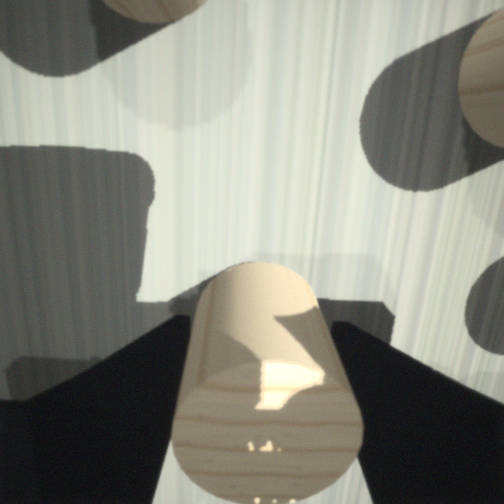

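Scene clock: 195.53 s of 17941.00 s.
left_arm: end_effector_position=(-0.2111, +0.2755, +0.0683) grip_measured=+0.017 end_effector_quat_wxyz=(+0.007, +0.704, -0.004, -0.710) end_effector_velocity=(-0.000, +0.006, +0.000) end_effector_angular_velocity=(+0.023, +0.001, +0.005) | right_arm: end_effector_position=(-0.1667, -0.1315, +0.0730) grip_measured=+0.285 end_effector_quat_wxyz=(+0.502, -0.496, +0.497, +0.505) end_effector_velocity=(+0.001, -0.004, -0.004) end_effector_angular_velocity=(-0.023, +0.000, -0.010)
Joint positions: left_arm=[-0.776  1.867  0.771 -0.457  0.003  1.27   0.04 ] | right_arm=[ 0.753  1.949  1.036 -0.643  0.001  0.314  0.053]
Joint velocities: left_arm=[-0.002 -0.002 -0.002 -0.022  0.007 -0.007 -0.176] | right_arm=[-0.002  0.012 -0.002 -0.007 -0.007  0.007  0.171]
Joint torques (N m, as the arm reports them, + toward a larger angle): left_arm=[-0.11 -5.35  2.91  0.6  -0.02  0.03] | right_arm=[ 0.27 -7.66  4.45  0.14 -0.07  0.19]
Heat: left arm: hottest shoulder 34 °C (+0.0 °C/min); right arm: hottest elbow 33 °C (+1.0 °C/min).
Steps of this call (steps 1 to 5: the first 5 steps of this action). Readings (end_effector_position):
1: left_arm (-0.2111, +0.2754, +0.0684) | right_arm (-0.1667, -0.1313, +0.0733)
2: left_arm (-0.2111, +0.2754, +0.0684) | right_arm (-0.1667, -0.1313, +0.0733)
4: left_arm (-0.2111, +0.2754, +0.0684) | right_arm (-0.1667, -0.1315, +0.0731)
5: the state above

Scene clock: 196.03 s of 17941.00 s.
left_arm: end_effector_position=(-0.2100, +0.2789, +0.1406) grip_measured=+0.015 end_effector_quat_wxyz=(+0.003, +0.706, -0.000, -0.708) end_effector_velocity=(+0.012, +0.036, +0.054) end_effector_angular_velocity=(+0.159, -0.056, +0.005) | right_arm: end_effector_position=(-0.1667, -0.1315, +0.1438) grip_measured=+0.597 end_effector_quat_wxyz=(+0.501, -0.498, +0.497, +0.504) end_effector_velocity=(+0.011, -0.033, +0.024) end_effector_angular_velocity=(-0.190, -0.055, +0.020)
Joint positions: left_arm=[-0.776  1.664  0.889 -0.791  0.002  1.27   0.04 ] | right_arm=[ 0.753  1.812  1.175 -0.924  0.001  0.314  0.068]
Joint velocities: left_arm=[-0.002 -0.12   0.115 -0.403 -0.007 -0.007 -0.   ] | right_arm=[-0.002 -0.007  0.095 -0.3   -0.007 -0.022  0.001]
Joint torques (N m, as the arm reports them, + toward a larger angle): left_arm=[-0.33 -7.23  5.16  0.13  0.01  0.03] | right_arm=[ 0.27 -9.24  6.06 -0.14 -0.07  0.18]
Heat: left arm: hottest shoulder 34 °C (+0.0 °C/min); right arm: hottest elbow 33 °C (+1.0 °C/min).
Off your previous action's commanded pose (left_arm): 0.006 m, 1 deg at its last step (step 5 of this call).
Off your previous action's commanded pose (right_arm): 0.005 m, 1 deg at its last step (step 5 of this call).
Steps of this call (steps 1 to 5: the last 5 steps of your previous action; steps 6 to 15: the first 10 steps of this action). Readings (end_effector_position):
6: left_arm (-0.2103, +0.2778, +0.0740) | right_arm (-0.1659, -0.1341, +0.0788)
7: left_arm (-0.2081, +0.2848, +0.0822) | right_arm (-0.1639, -0.1400, +0.0863)
9: left_arm (-0.2074, +0.2871, +0.1030) | right_arm (-0.1640, -0.1399, +0.1070)
13: left_arm (-0.2103, +0.2778, +0.1347) | right_arm (-0.1671, -0.1304, +0.1397)
15: the state above

Scene clock: 198.80 s of 17941.00 s.
left_arm: end_effector_position=(-0.0736, +0.0157, +0.3082) grip_measured=+0.015 end_effector_quat_wxyz=(+0.495, +0.501, -0.505, -0.499) end_effector_velocity=(+0.000, -0.001, -0.001) end_effector_angular_velocity=(-0.002, +0.022, -0.005) | right_arm: end_effector_position=(-0.0713, -0.0978, +0.3053) grip_measured=+0.800 end_effector_quat_wxyz=(+0.711, +0.006, -0.003, +0.703) end_effector_velocity=(+0.001, -0.000, -0.004) end_effector_angular_velocity=(-0.008, -0.022, +0.009)
Joint positions: left_arm=[-0.315  1.917  0.968  0.948  0.173  1.583  0.04 ] | right_arm=[0.463 1.13  0.305 0.838 0.037 0.003 0.078]
Joint velocities: left_arm=[ 0.002  0.007  0.002  0.007  0.007 -0.022 -0.   ] | right_arm=[-0.012  0.007 -0.007  0.007 -0.022 -0.022 -0.   ]
Joint torques (N m, as the arm reports them, + toward a larger angle): left_arm=[ 0.27 -8.13  7.05  1.91  0.02 -0.16] | right_arm=[-0.3  -3.2   5.25  1.55 -0.14 -0.21]
Heat: left arm: hottest shoulder 34 °C (+0.0 °C/min); right arm: hottest elbow 33 °C (+1.0 °C/min).
Hand target (left_arm): -0.072, +0.013, +0.308; +0.496, +0.500, -0.505, -0.499
Hand target (right_arm): -0.071, -0.099, +0.299; +0.711, -0.001, -0.001, +0.703
Off your previous action's commanded pose (left_arm): 0.008 m, 1 deg at its last step (step 5 of this call).
Off your previous action's commanded pose (right_arm): 0.005 m, 1 deg at its last step (step 5 of this call).
Off the commanded pose (left_arm): 0.005 m, 1 deg.
Off the commanded pose (right_arm): 0.006 m, 1 deg.
Kept back: nothing.
move: done
camera_calibration (this result's frames):
cam_left_wrist: T_world_to_cam=[[0.0123488, -0.0320785, -0.999409, 0.322009], [0.958313, 0.285708, 0.0026705, 0.098049], [0.285454, -0.95778, 0.0342694, 0.0983992], [0, 0, 0, 1]] pos_world=[-0.126027, 0.0765609, 0.318185]
cam_right_wrist: T_world_to_cam=[[0.997656, -0.0409488, 0.0548275, 0.0566884], [0.040352, -0.295061, -0.954626, 0.29859], [0.0552683, 0.954601, -0.292717, 0.266574], [0, 0, 0, 1]] pos_world=[-0.0833372, -0.164049, 0.359964]

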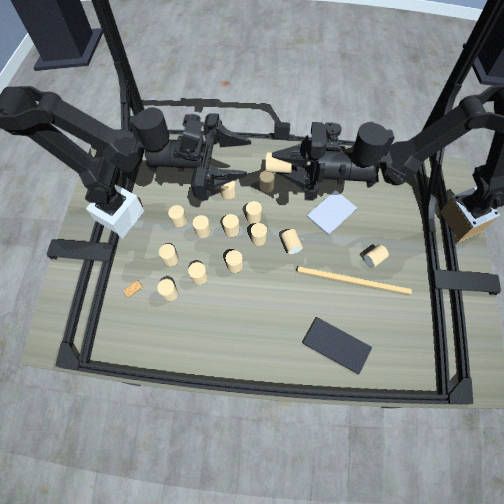

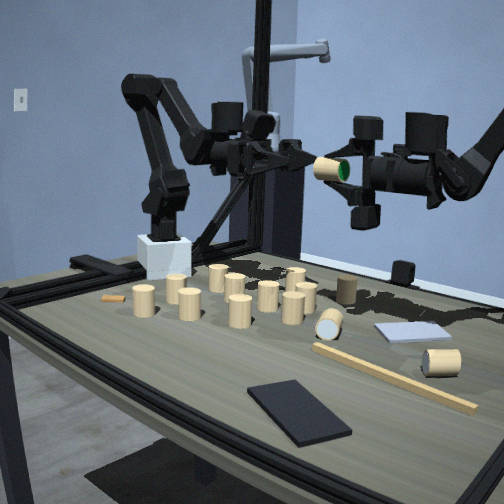

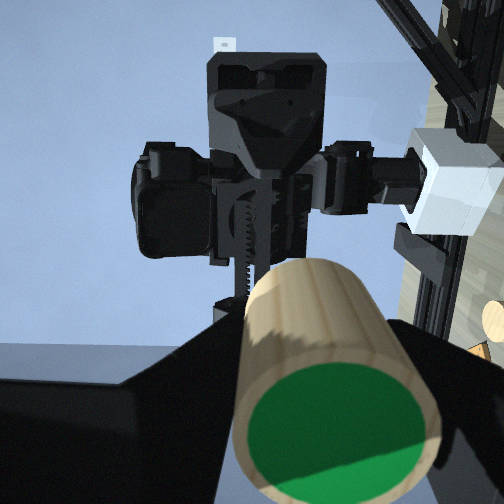

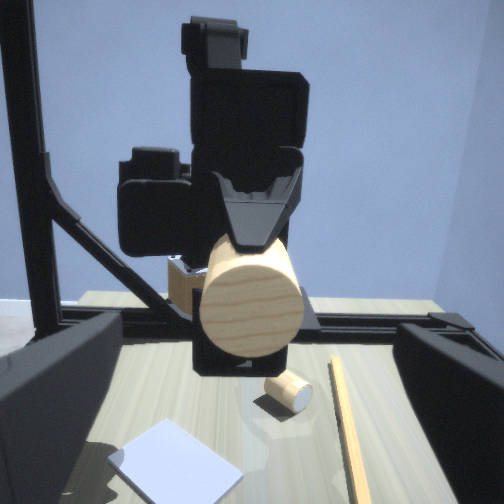

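Scene clock: 199.77 s of 17941.00 s.
left_arm: end_effector_position=(-0.0727, +0.0145, +0.3063) grip_measured=+0.015 end_effector_quat_wxyz=(+0.498, +0.501, -0.500, -0.500) end_effector_velocity=(+0.002, +0.000, -0.005) end_effector_angular_velocity=(+0.022, -0.004, +0.020) | right_arm: end_effector_position=(-0.0708, -0.0290, +0.2990) grip_measured=+0.800 end_effector_quat_wxyz=(+0.707, -0.000, +0.002, +0.707) end_effector_velocity=(-0.002, +0.002, -0.005) end_effector_angular_velocity=(-0.022, -0.008, +0.020)
Joint positions: left_arm=[-0.316  1.925  0.971  0.95   0.164  1.574  0.04 ] | right_arm=[0.448 1.483 0.522 0.958 0.011 0.003 0.078]
Joint velocities: left_arm=[-0.002 -0.002 -0.002 -0.022 -0.022  0.007  0.   ] | right_arm=[-0.002  0.007  0.007 -0.022 -0.022 -0.007 -0.   ]
Joint torques (N m, as the arm reports them, + toward a larger angle): left_arm=[-0.28 -8.17  6.77  1.96 -0.13 -0.19] | right_arm=[-0.31 -5.32  7.46  1.55 -0.13 -0.1 ]
Heat: left arm: hottest shoulder 34 °C (+0.0 °C/min); right arm: hottest elbow 33 °C (+1.0 °C/min).
Hand target (left_arm): -0.073, +0.011, +0.306; +0.500, +0.500, -0.500, -0.500
Hand target (right_arm): -0.070, -0.026, +0.300; +0.707, -0.000, +0.000, +0.707
Off the commanded pose (left_arm): 0.003 m, 0 deg.
Off the commanded pose (right_arm): 0.003 m, 0 deg.
Kept back: nothing.
move: done
camera_calibration (this result's frames):
cam_left_wrist: T_world_to_cam=[[0.00309411, -0.0297159, -0.999554, 0.319416], [0.955972, 0.293401, -0.00576334, 0.0997686], [0.293441, -0.955528, 0.0293154, 0.0990746], [0, 0, 0, 1]] pos_world=[-0.125437, 0.0748881, 0.316944]
cam_right_wrist: T_world_to_cam=[[0.998008, -0.0294252, 0.0558095, 0.0594881], [0.043993, -0.309498, -0.949882, 0.311273], [0.0452234, 0.950445, -0.307587, 0.202638], [0, 0, 0, 1]] pos_world=[-0.0822273, -0.0945068, 0.354681]

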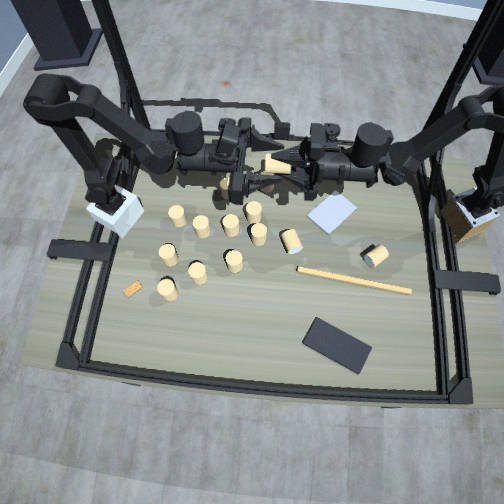

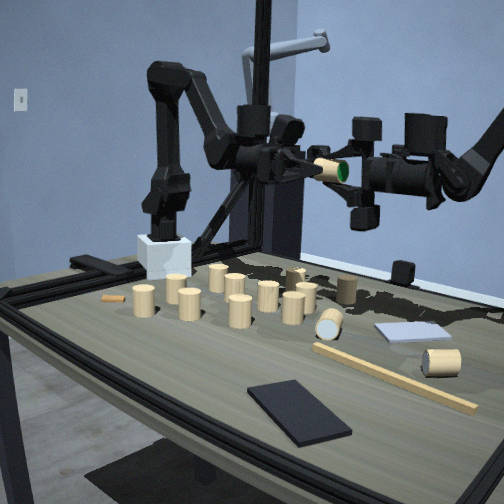

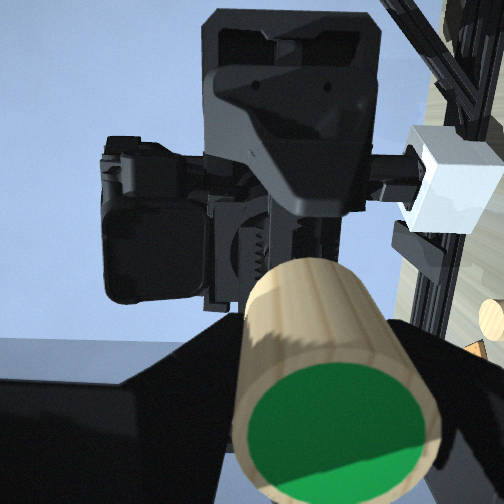

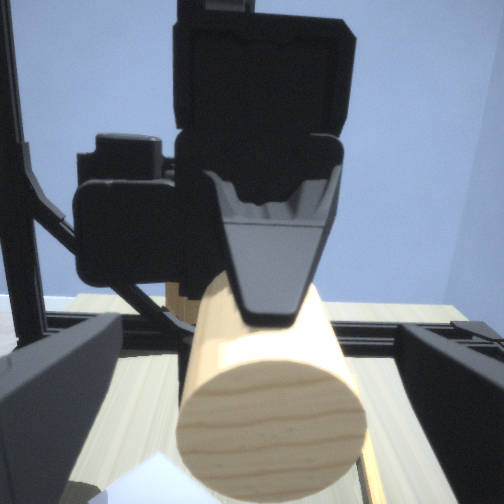

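Scene clock: 200.00 s of 17941.00 s.
left_arm: end_effector_position=(-0.0728, +0.0144, +0.3065) grip_measured=+0.015 end_effector_quat_wxyz=(+0.498, +0.501, -0.500, -0.500) end_effector_velocity=(-0.004, -0.002, -0.005) end_effector_angular_velocity=(+0.022, +0.011, +0.049) | right_arm: end_effector_position=(-0.0703, -0.0286, +0.2995) grip_measured=+0.017 end_effector_quat_wxyz=(+0.708, +0.000, +0.001, +0.707) end_effector_velocity=(-0.001, +0.000, -0.003) end_effector_angular_velocity=(-0.017, -0.007, +0.064)
Joint positions: left_arm=[-0.316  1.925  0.972  0.95   0.164  1.574  0.04 ] | right_arm=[0.447 1.483 0.524 0.958 0.012 0.003 0.04 ]
Joint velocities: left_arm=[-0.032  0.002  0.002 -0.022 -0.081 -0.007 -0.   ] | right_arm=[-0.032 -0.002  0.002 -0.022 -0.095 -0.007  0.036]
Joint torques (N m, as the arm reports them, + toward a larger angle): left_arm=[-0.21 -8.22  6.95  1.97  0.   -0.19] | right_arm=[ 0.02 -5.36  7.42  1.51 -0.08 -0.11]
Heat: left arm: hottest shoulder 34 °C (+0.0 °C/min); right arm: hottest elbow 33 °C (+1.0 °C/min).
Steps of this call (steps 1 to 7: the first 7 steps of this action). Readings (end_effector_position):
1: left_arm (-0.0727, +0.0145, +0.3063) | right_arm (-0.0707, -0.0289, +0.2992)
2: left_arm (-0.0727, +0.0145, +0.3063) | right_arm (-0.0707, -0.0288, +0.2992)
4: left_arm (-0.0727, +0.0145, +0.3063) | right_arm (-0.0707, -0.0287, +0.2993)
7: the state above

Scene clock: 200.27 s of 17941.00 s.
left_arm: end_effector_position=(-0.0729, +0.0143, +0.3067) grip_measured=+0.077 end_effector_quat_wxyz=(+0.499, +0.501, -0.500, -0.500) end_effector_velocity=(+0.000, -0.002, +0.010) end_effector_angular_velocity=(-0.027, -0.012, +0.005) | right_arm: end_effector_position=(-0.0703, -0.0286, +0.2993) grip_measured=+0.022 end_effector_quat_wxyz=(+0.707, +0.000, +0.002, +0.707) end_effector_velocity=(+0.002, +0.001, -0.009) end_effector_angular_velocity=(-0.027, -0.008, -0.010)
Joint positions: left_arm=[-0.316  1.925  0.972  0.951  0.163  1.574  0.043] | right_arm=[0.446 1.484 0.524 0.958 0.01  0.003 0.04 ]
Joint velocities: left_arm=[-0.002 -0.007  0.012  0.007 -0.007  0.007  0.12 ] | right_arm=[-0.002  0.017 -0.002 -0.007  0.007 -0.007 -0.   ]
Joint torques (N m, as the arm reports them, + toward a larger angle): left_arm=[-0.2  -8.36  6.68  1.8  -0.07 -0.11] | right_arm=[-0.19 -5.52  7.48  1.51 -0.11 -0.11]
Heat: left arm: hottest shoulder 34 °C (+0.0 °C/min); right arm: hottest elbow 33 °C (+1.0 °C/min).
Off your previous action's commanded pose (left_arm): 0.003 m, 0 deg at its last step (step 5 of this call).
Off your previous action's commanded pose (right_arm): 0.003 m, 0 deg at its last step (step 5 of this call).
Steps of this call (steps 1 to 5: the last 5 steps of your previous action; steps 6 to 8: the first 3 steps of this action). Readings (end_effector_position):
6: left_arm (-0.0729, +0.0143, +0.3065) | right_arm (-0.0703, -0.0286, +0.2995)
7: left_arm (-0.0729, +0.0143, +0.3065) | right_arm (-0.0703, -0.0286, +0.2995)
8: the state above

Scene clock: 200.60 s of 17941.00 s.
left_arm: end_effector_position=(-0.0736, +0.0356, +0.3043) grip_measured=+0.772 end_effector_quat_wxyz=(+0.498, +0.501, -0.500, -0.500) end_effector_velocity=(+0.006, +0.096, -0.015) end_effector_angular_velocity=(+0.046, +0.001, +0.029) | right_arm: end_effector_position=(-0.0701, -0.0514, +0.2998) grip_measured=+0.022 end_effector_quat_wxyz=(+0.707, +0.001, +0.000, +0.707) end_effector_velocity=(+0.001, -0.096, +0.025) end_effector_angular_velocity=(+0.066, -0.007, +0.005)
Joint positions: left_arm=[-0.308  1.866  0.875  0.987  0.171  1.574  0.077] | right_arm=[0.446 1.386 0.443 0.944 0.01  0.003 0.04 ]
Joint velocities: left_arm=[ 0.051 -0.276 -0.418  0.095  0.022  0.007  0.011] | right_arm=[-0.002 -0.481 -0.305 -0.11  -0.007 -0.007 -0.   ]
Joint torques (N m, as the arm reports them, + toward a larger angle): left_arm=[  0.2  -10.86   4.71   1.88   0.2   -0.11] | right_arm=[-0.07 -6.55  5.2   1.25 -0.07 -0.1 ]
Heat: left arm: hottest shoulder 34 °C (+0.0 °C/min); right arm: hottest elbow 33 °C (+1.0 °C/min).
Off your previous action's commanded pose (left_arm): 0.003 m, 0 deg at its last step (step 5 of this call).
Off your previous action's commanded pose (right_arm): 0.003 m, 0 deg at its last step (step 5 of this call).
Steps of this call (steps 1 to 5: the last 5 steps of your previous action; steps 6 to 10: the first 5 steps of this action). Readings (end_effector_position):
6: left_arm (-0.0731, +0.0170, +0.3079) | right_arm (-0.0703, -0.0317, +0.2990)
7: left_arm (-0.0735, +0.0221, +0.3069) | right_arm (-0.0702, -0.0373, +0.2985)
9: left_arm (-0.0737, +0.0321, +0.3048) | right_arm (-0.0701, -0.0480, +0.2992)
10: the state above

Scene clock: 203.20 s of 17941.00 s.
left_arm: end_effector_position=(-0.0720, +0.0815, +0.3092) grip_measured=+0.800 end_effector_quat_wxyz=(+0.499, +0.501, -0.501, -0.499) end_effector_velocity=(-0.000, +0.001, -0.000) end_effector_angular_velocity=(-0.002, -0.008, +0.005) | right_arm: end_effector_position=(-0.1500, -0.2544, +0.1361) grip_measured=+0.022 end_effector_quat_wxyz=(+0.498, -0.502, +0.495, +0.505) end_effector_velocity=(+0.000, -0.007, -0.003) end_effector_angular_velocity=(-0.036, -0.009, +0.000)
Joint positions: left_arm=[-0.278  1.709  0.692  1.017  0.201  1.574  0.078] | right_arm=[ 0.868  1.372  0.691 -0.885  0.003  0.419  0.04 ]
Joint velocities: left_arm=[-0.002 -0.002 -0.007  0.007 -0.007  0.007 -0.   ] | right_arm=[ 0.007  0.012 -0.002 -0.022 -0.007  0.007 -0.   ]
Joint torques (N m, as the arm reports them, + toward a larger angle): left_arm=[ 0.15 -9.04  4.15  1.85  0.12 -0.14] | right_arm=[ 0.33 -3.97  6.79 -0.07 -0.11  0.2 ]
Heat: left arm: hottest shoulder 35 °C (+1.0 °C/min); right arm: hottest elbow 33 °C (+1.0 °C/min).
Hand target (left_arm): -0.072, +0.085, +0.309; +0.500, +0.500, -0.500, -0.500
Hand target (right_arm): -0.152, -0.253, +0.137; +0.497, -0.502, +0.497, +0.503
Off your previous action's commanded pose (left_arm): 0.006 m, 0 deg at its last step (step 5 of this call).
Off your previous action's commanded pose (right_arm): 0.006 m, 0 deg at its last step (step 5 of this call).
Off the commanded pose (left_arm): 0.003 m, 0 deg.
Off the commanded pose (right_arm): 0.004 m, 1 deg.
Kept back: nothing.
move: done
camera_calibration (this result's frames):
cam_left_wrist: T_world_to_cam=[[0.00336883, -0.0334733, -0.999434, 0.324529], [0.955749, 0.294107, -0.00662874, 0.079651], [0.294163, -0.955186, 0.0329829, 0.161777], [0, 0, 0, 1]] pos_world=[-0.124808, 0.141964, 0.319537]
cam_right_wrist: T_world_to_cam=[[0.996992, 0.0711822, 0.0306706, 0.169816], [0.0586776, -0.951701, 0.301366, -0.241199], [0.0506412, -0.29866, -0.953015, 0.141208], [0, 0, 0, 1]] pos_world=[-0.162303, -0.199464, 0.202054]

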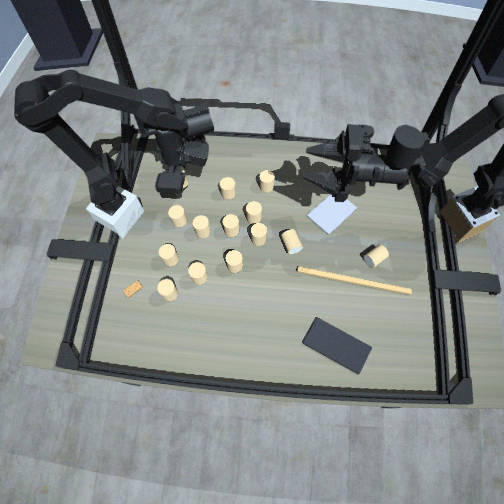

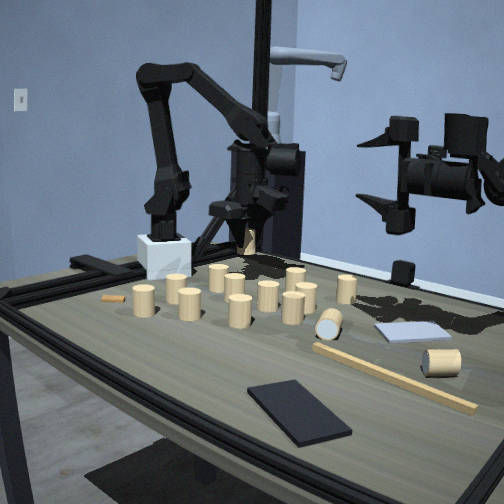

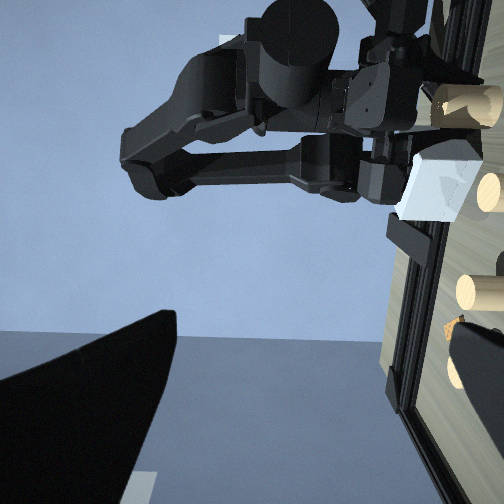

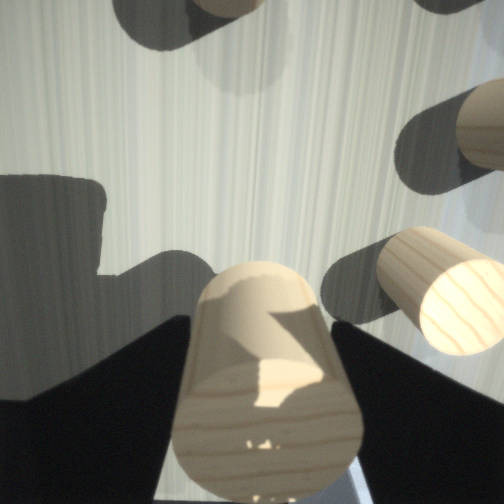

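Scene clock: 204.17 s of 17941.00 s.
left_arm: end_effector_position=(-0.0720, +0.0817, +0.3092) grip_measured=+0.800 end_effector_quat_wxyz=(+0.499, +0.501, -0.501, -0.499) end_effector_velocity=(+0.000, -0.000, -0.003) end_effector_angular_velocity=(+0.017, +0.011, +0.005) | right_arm: end_effector_position=(-0.1529, -0.2497, +0.0711) grip_measured=+0.022 end_effector_quat_wxyz=(+0.502, -0.497, +0.497, +0.504) end_effector_velocity=(+0.001, +0.002, +0.000) end_effector_angular_velocity=(+0.010, -0.004, +0.005)
Joint positions: left_arm=[-0.278  1.709  0.692  1.018  0.201  1.574  0.078] | right_arm=[ 0.872  1.575  0.553 -0.538  0.003  0.433  0.04 ]
Joint velocities: left_arm=[-0.002 -0.002  0.002 -0.022 -0.007 -0.007 -0.   ] | right_arm=[-0.002 -0.002 -0.002  0.007  0.007 -0.007 -0.   ]
Joint torques (N m, as the arm reports them, + toward a larger angle): left_arm=[ 0.08 -9.1   4.16  1.87  0.09 -0.07] | right_arm=[ 0.29 -4.17  3.21  0.57 -0.11  0.2 ]
Heat: left arm: hottest shoulder 35 °C (+1.0 °C/min); right arm: hottest elbow 33 °C (+1.0 °C/min).
Hand target (left_arm): -0.072, +0.085, +0.309; +0.500, +0.500, -0.500, -0.500
Hand target (right_arm): -0.153, -0.253, +0.068; +0.500, -0.500, +0.500, +0.500
Off the commanded pose (left_arm): 0.003 m, 0 deg.
Off the commanded pose (right_arm): 0.005 m, 1 deg.
Kept back: nothing.
move: done
camera_calibration (this result's frames):
cam_left_wrist: T_world_to_cam=[[0.0034451, -0.0338469, -0.999421, 0.324594], [0.95575, 0.294105, -0.00666573, 0.0796466], [0.29416, -0.955174, 0.0333624, 0.161824], [0, 0, 0, 1]] pos_world=[-0.124843, 0.142132, 0.319538]
cam_right_wrist: T_world_to_cam=[[0.997746, 0.0607565, 0.028498, 0.17204], [0.0496181, -0.953807, 0.296293, -0.21858], [0.0451833, -0.294211, -0.954672, 0.081203], [0, 0, 0, 1]] pos_world=[-0.164476, -0.195045, 0.137383]

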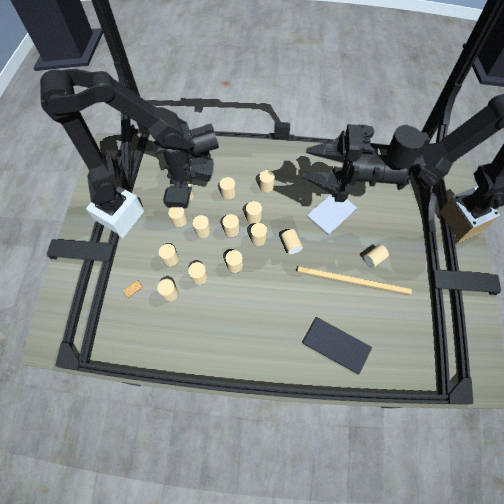

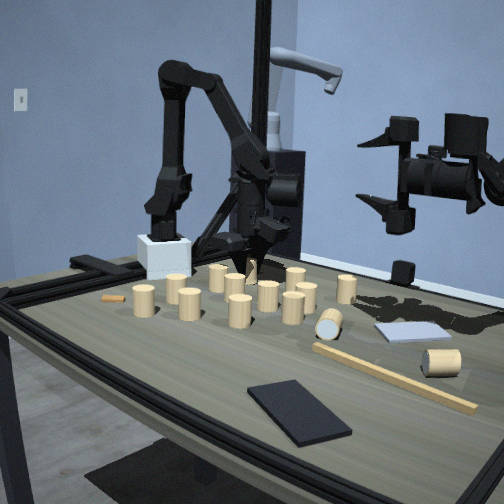

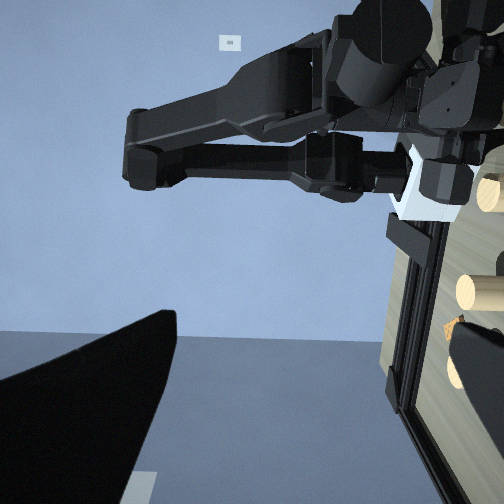

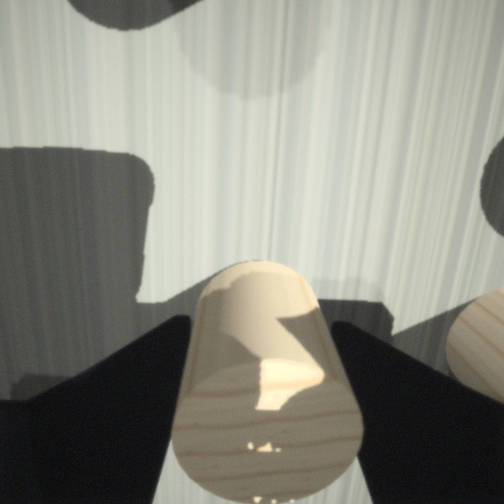

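Scene clock: 204.27 s of 17941.00 s.
left_arm: end_effector_position=(-0.0720, +0.0817, +0.3092) grip_measured=+0.800 end_effector_quat_wxyz=(+0.499, +0.501, -0.501, -0.499) end_effector_velocity=(-0.002, +0.001, +0.001) end_effector_angular_velocity=(+0.002, -0.007, -0.010) | right_arm: end_effector_position=(-0.1530, -0.2496, +0.0710) grip_measured=+0.077 end_effector_quat_wxyz=(+0.502, -0.497, +0.497, +0.504) end_effector_velocity=(+0.002, -0.005, -0.003) end_effector_angular_velocity=(-0.023, -0.003, +0.005)
Joint positions: left_arm=[-0.278  1.709  0.692  1.018  0.201  1.574  0.078] | right_arm=[ 0.872  1.575  0.553 -0.537  0.003  0.433  0.043]
Joint velocities: left_arm=[-0.002 -0.007 -0.002 -0.007  0.007  0.007 -0.   ] | right_arm=[-0.002  0.007 -0.007 -0.007 -0.007 -0.007  0.114]
Joint torques (N m, as the arm reports them, + toward a larger angle): left_arm=[ 0.15 -9.07  4.25  1.8   0.12 -0.11] | right_arm=[ 0.27 -4.58  3.85  0.24 -0.1   0.18]
Heat: left arm: hottest shoulder 35 °C (+1.0 °C/min); right arm: hottest elbow 33 °C (+1.0 °C/min).
Steps of this call (steps 1 to 3: the first 3 steps of this action). Readings (end_effector_position):
1: left_arm (-0.0720, +0.0817, +0.3092) | right_arm (-0.1529, -0.2497, +0.0711)
2: left_arm (-0.0720, +0.0817, +0.3092) | right_arm (-0.1529, -0.2497, +0.0711)
3: the state above

Scene clock: 204.77 s of 17941.00 s.
left_arm: end_effector_position=(-0.0720, +0.0818, +0.3090) grip_measured=+0.800 end_effector_quat_wxyz=(+0.499, +0.501, -0.501, -0.499) end_effector_velocity=(+0.000, -0.001, -0.005) end_effector_angular_velocity=(+0.022, +0.012, +0.015) | right_arm: end_effector_position=(-0.1527, -0.2506, +0.1292) grip_measured=+0.594 end_effector_quat_wxyz=(+0.500, -0.501, +0.499, +0.501) end_effector_velocity=(+0.011, -0.029, +0.041) end_effector_angular_velocity=(-0.127, -0.035, +0.000)
Joint positions: left_arm=[-0.278  1.709  0.691  1.018  0.201  1.574  0.078] | right_arm=[ 0.872  1.41   0.691 -0.852  0.002  0.433  0.068]
Joint velocities: left_arm=[-0.007  0.002  0.002 -0.022 -0.022 -0.007 -0.   ] | right_arm=[-0.007 -0.1    0.1   -0.33  -0.022 -0.007  0.002]
Joint torques (N m, as the arm reports them, + toward a larger angle): left_arm=[ 0.25 -9.39  4.17  1.82  0.09 -0.17] | right_arm=[ 0.27 -5.8   6.36 -0.09 -0.1   0.18]
Heat: left arm: hottest shoulder 35 °C (+1.0 °C/min); right arm: hottest elbow 33 °C (+1.0 °C/min).
Off your previous action's commanded pose (left_arm): 0.003 m, 0 deg at its last step (step 5 of this call).
Off your previous action's commanded pose (right_arm): 0.003 m, 1 deg at its last step (step 5 of this call).
Steps of this call (steps 1 to 5: the last 5 steps of your previous action; steps 6 to 15: the first 10 steps of this action). Readings (end_effector_position):
6: left_arm (-0.0720, +0.0818, +0.3090) | right_arm (-0.1519, -0.2523, +0.0763)
7: left_arm (-0.0720, +0.0818, +0.3090) | right_arm (-0.1499, -0.2566, +0.0838)
9: left_arm (-0.0720, +0.0818, +0.3090) | right_arm (-0.1514, -0.2535, +0.1012)
13: left_arm (-0.0720, +0.0818, +0.3090) | right_arm (-0.1536, -0.2488, +0.1252)
15: the state above

Scene clock: 206.13 s of 17941.00 s.
left_arm: end_effector_position=(-0.0720, +0.0818, +0.3090) grip_measured=+0.800 end_effector_quat_wxyz=(+0.499, +0.501, -0.501, -0.499) end_effector_velocity=(-0.002, +0.000, -0.001) end_effector_angular_velocity=(+0.007, +0.009, -0.010) | right_arm: end_effector_position=(-0.1674, -0.1357, +0.1390) grip_measured=+0.600 end_effector_quat_wxyz=(+0.502, -0.497, +0.499, +0.501) end_effector_velocity=(+0.000, -0.002, -0.001) end_effector_angular_velocity=(-0.023, -0.000, +0.005)
Joint positions: left_arm=[-0.278  1.709  0.691  1.018  0.201  1.574  0.078] | right_arm=[ 0.759  1.808  1.15  -0.906  0.001  0.326  0.068]
Joint velocities: left_arm=[-0.002 -0.002 -0.002 -0.007  0.007 -0.007 -0.   ] | right_arm=[-0.002  0.012  0.012 -0.022 -0.007 -0.007 -0.   ]
Joint torques (N m, as the arm reports them, + toward a larger angle): left_arm=[ 0.15 -9.25  4.34  1.77  0.12 -0.16] | right_arm=[-0.27 -7.24  6.61 -0.08 -0.12 -0.21]
Heat: left arm: hottest shoulder 35 °C (+1.0 °C/min); right arm: hottest elbow 33 °C (+1.0 °C/min).
Hand target (left_arm): -0.072, +0.085, +0.309; +0.500, +0.500, -0.500, -0.500
Hand target (right_arm): -0.167, -0.134, +0.137; +0.500, -0.500, +0.501, +0.500
Off your previous action's commanded pose (left_arm): 0.003 m, 0 deg at its last step (step 5 of this call).
Off your previous action's commanded pose (right_arm): 0.005 m, 1 deg at its last step (step 5 of this call).
Off the commanded pose (left_arm): 0.003 m, 0 deg.
Off the commanded pose (right_arm): 0.002 m, 0 deg.
Kept back: nothing.
move: done
camera_calibration (this result's frames):
cam_left_wrist: T_world_to_cam=[[0.00336883, -0.0334733, -0.999434, 0.324414], [0.955749, 0.294107, -0.00662874, 0.0796274], [0.294163, -0.955186, 0.0329829, 0.162014], [0, 0, 0, 1]] pos_world=[-0.124855, 0.142194, 0.319414]
cam_right_wrist: T_world_to_cam=[[0.998045, 0.0551804, 0.0293364, 0.176842], [0.0438467, -0.952788, 0.300454, -0.130622], [0.0445305, -0.298581, -0.953345, 0.179318], [0, 0, 0, 1]] pos_world=[-0.178754, -0.0806723, 0.205009]

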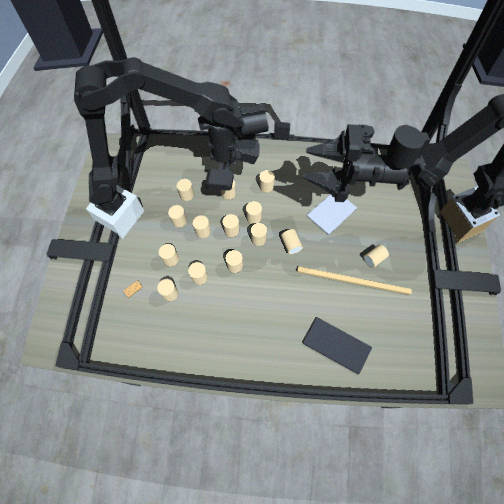

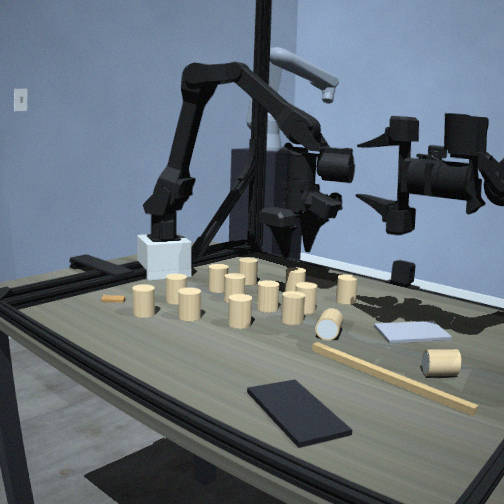

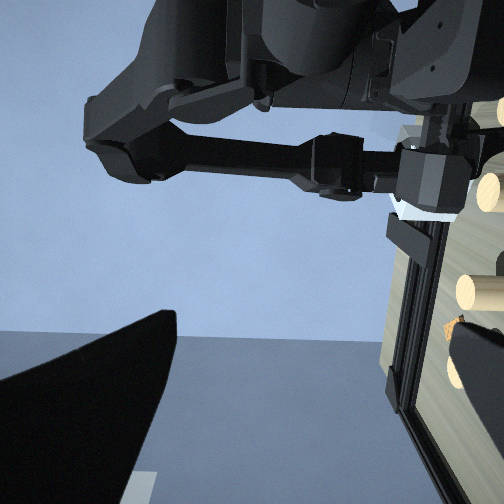

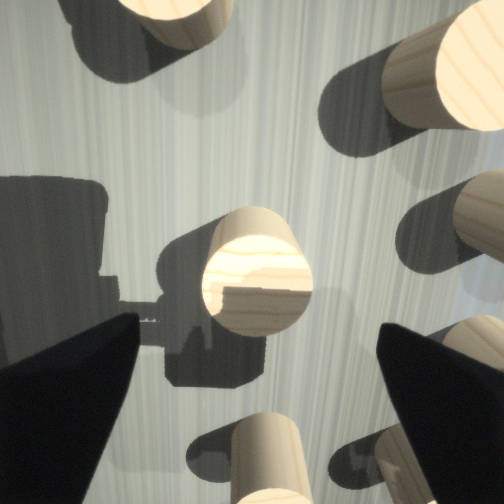

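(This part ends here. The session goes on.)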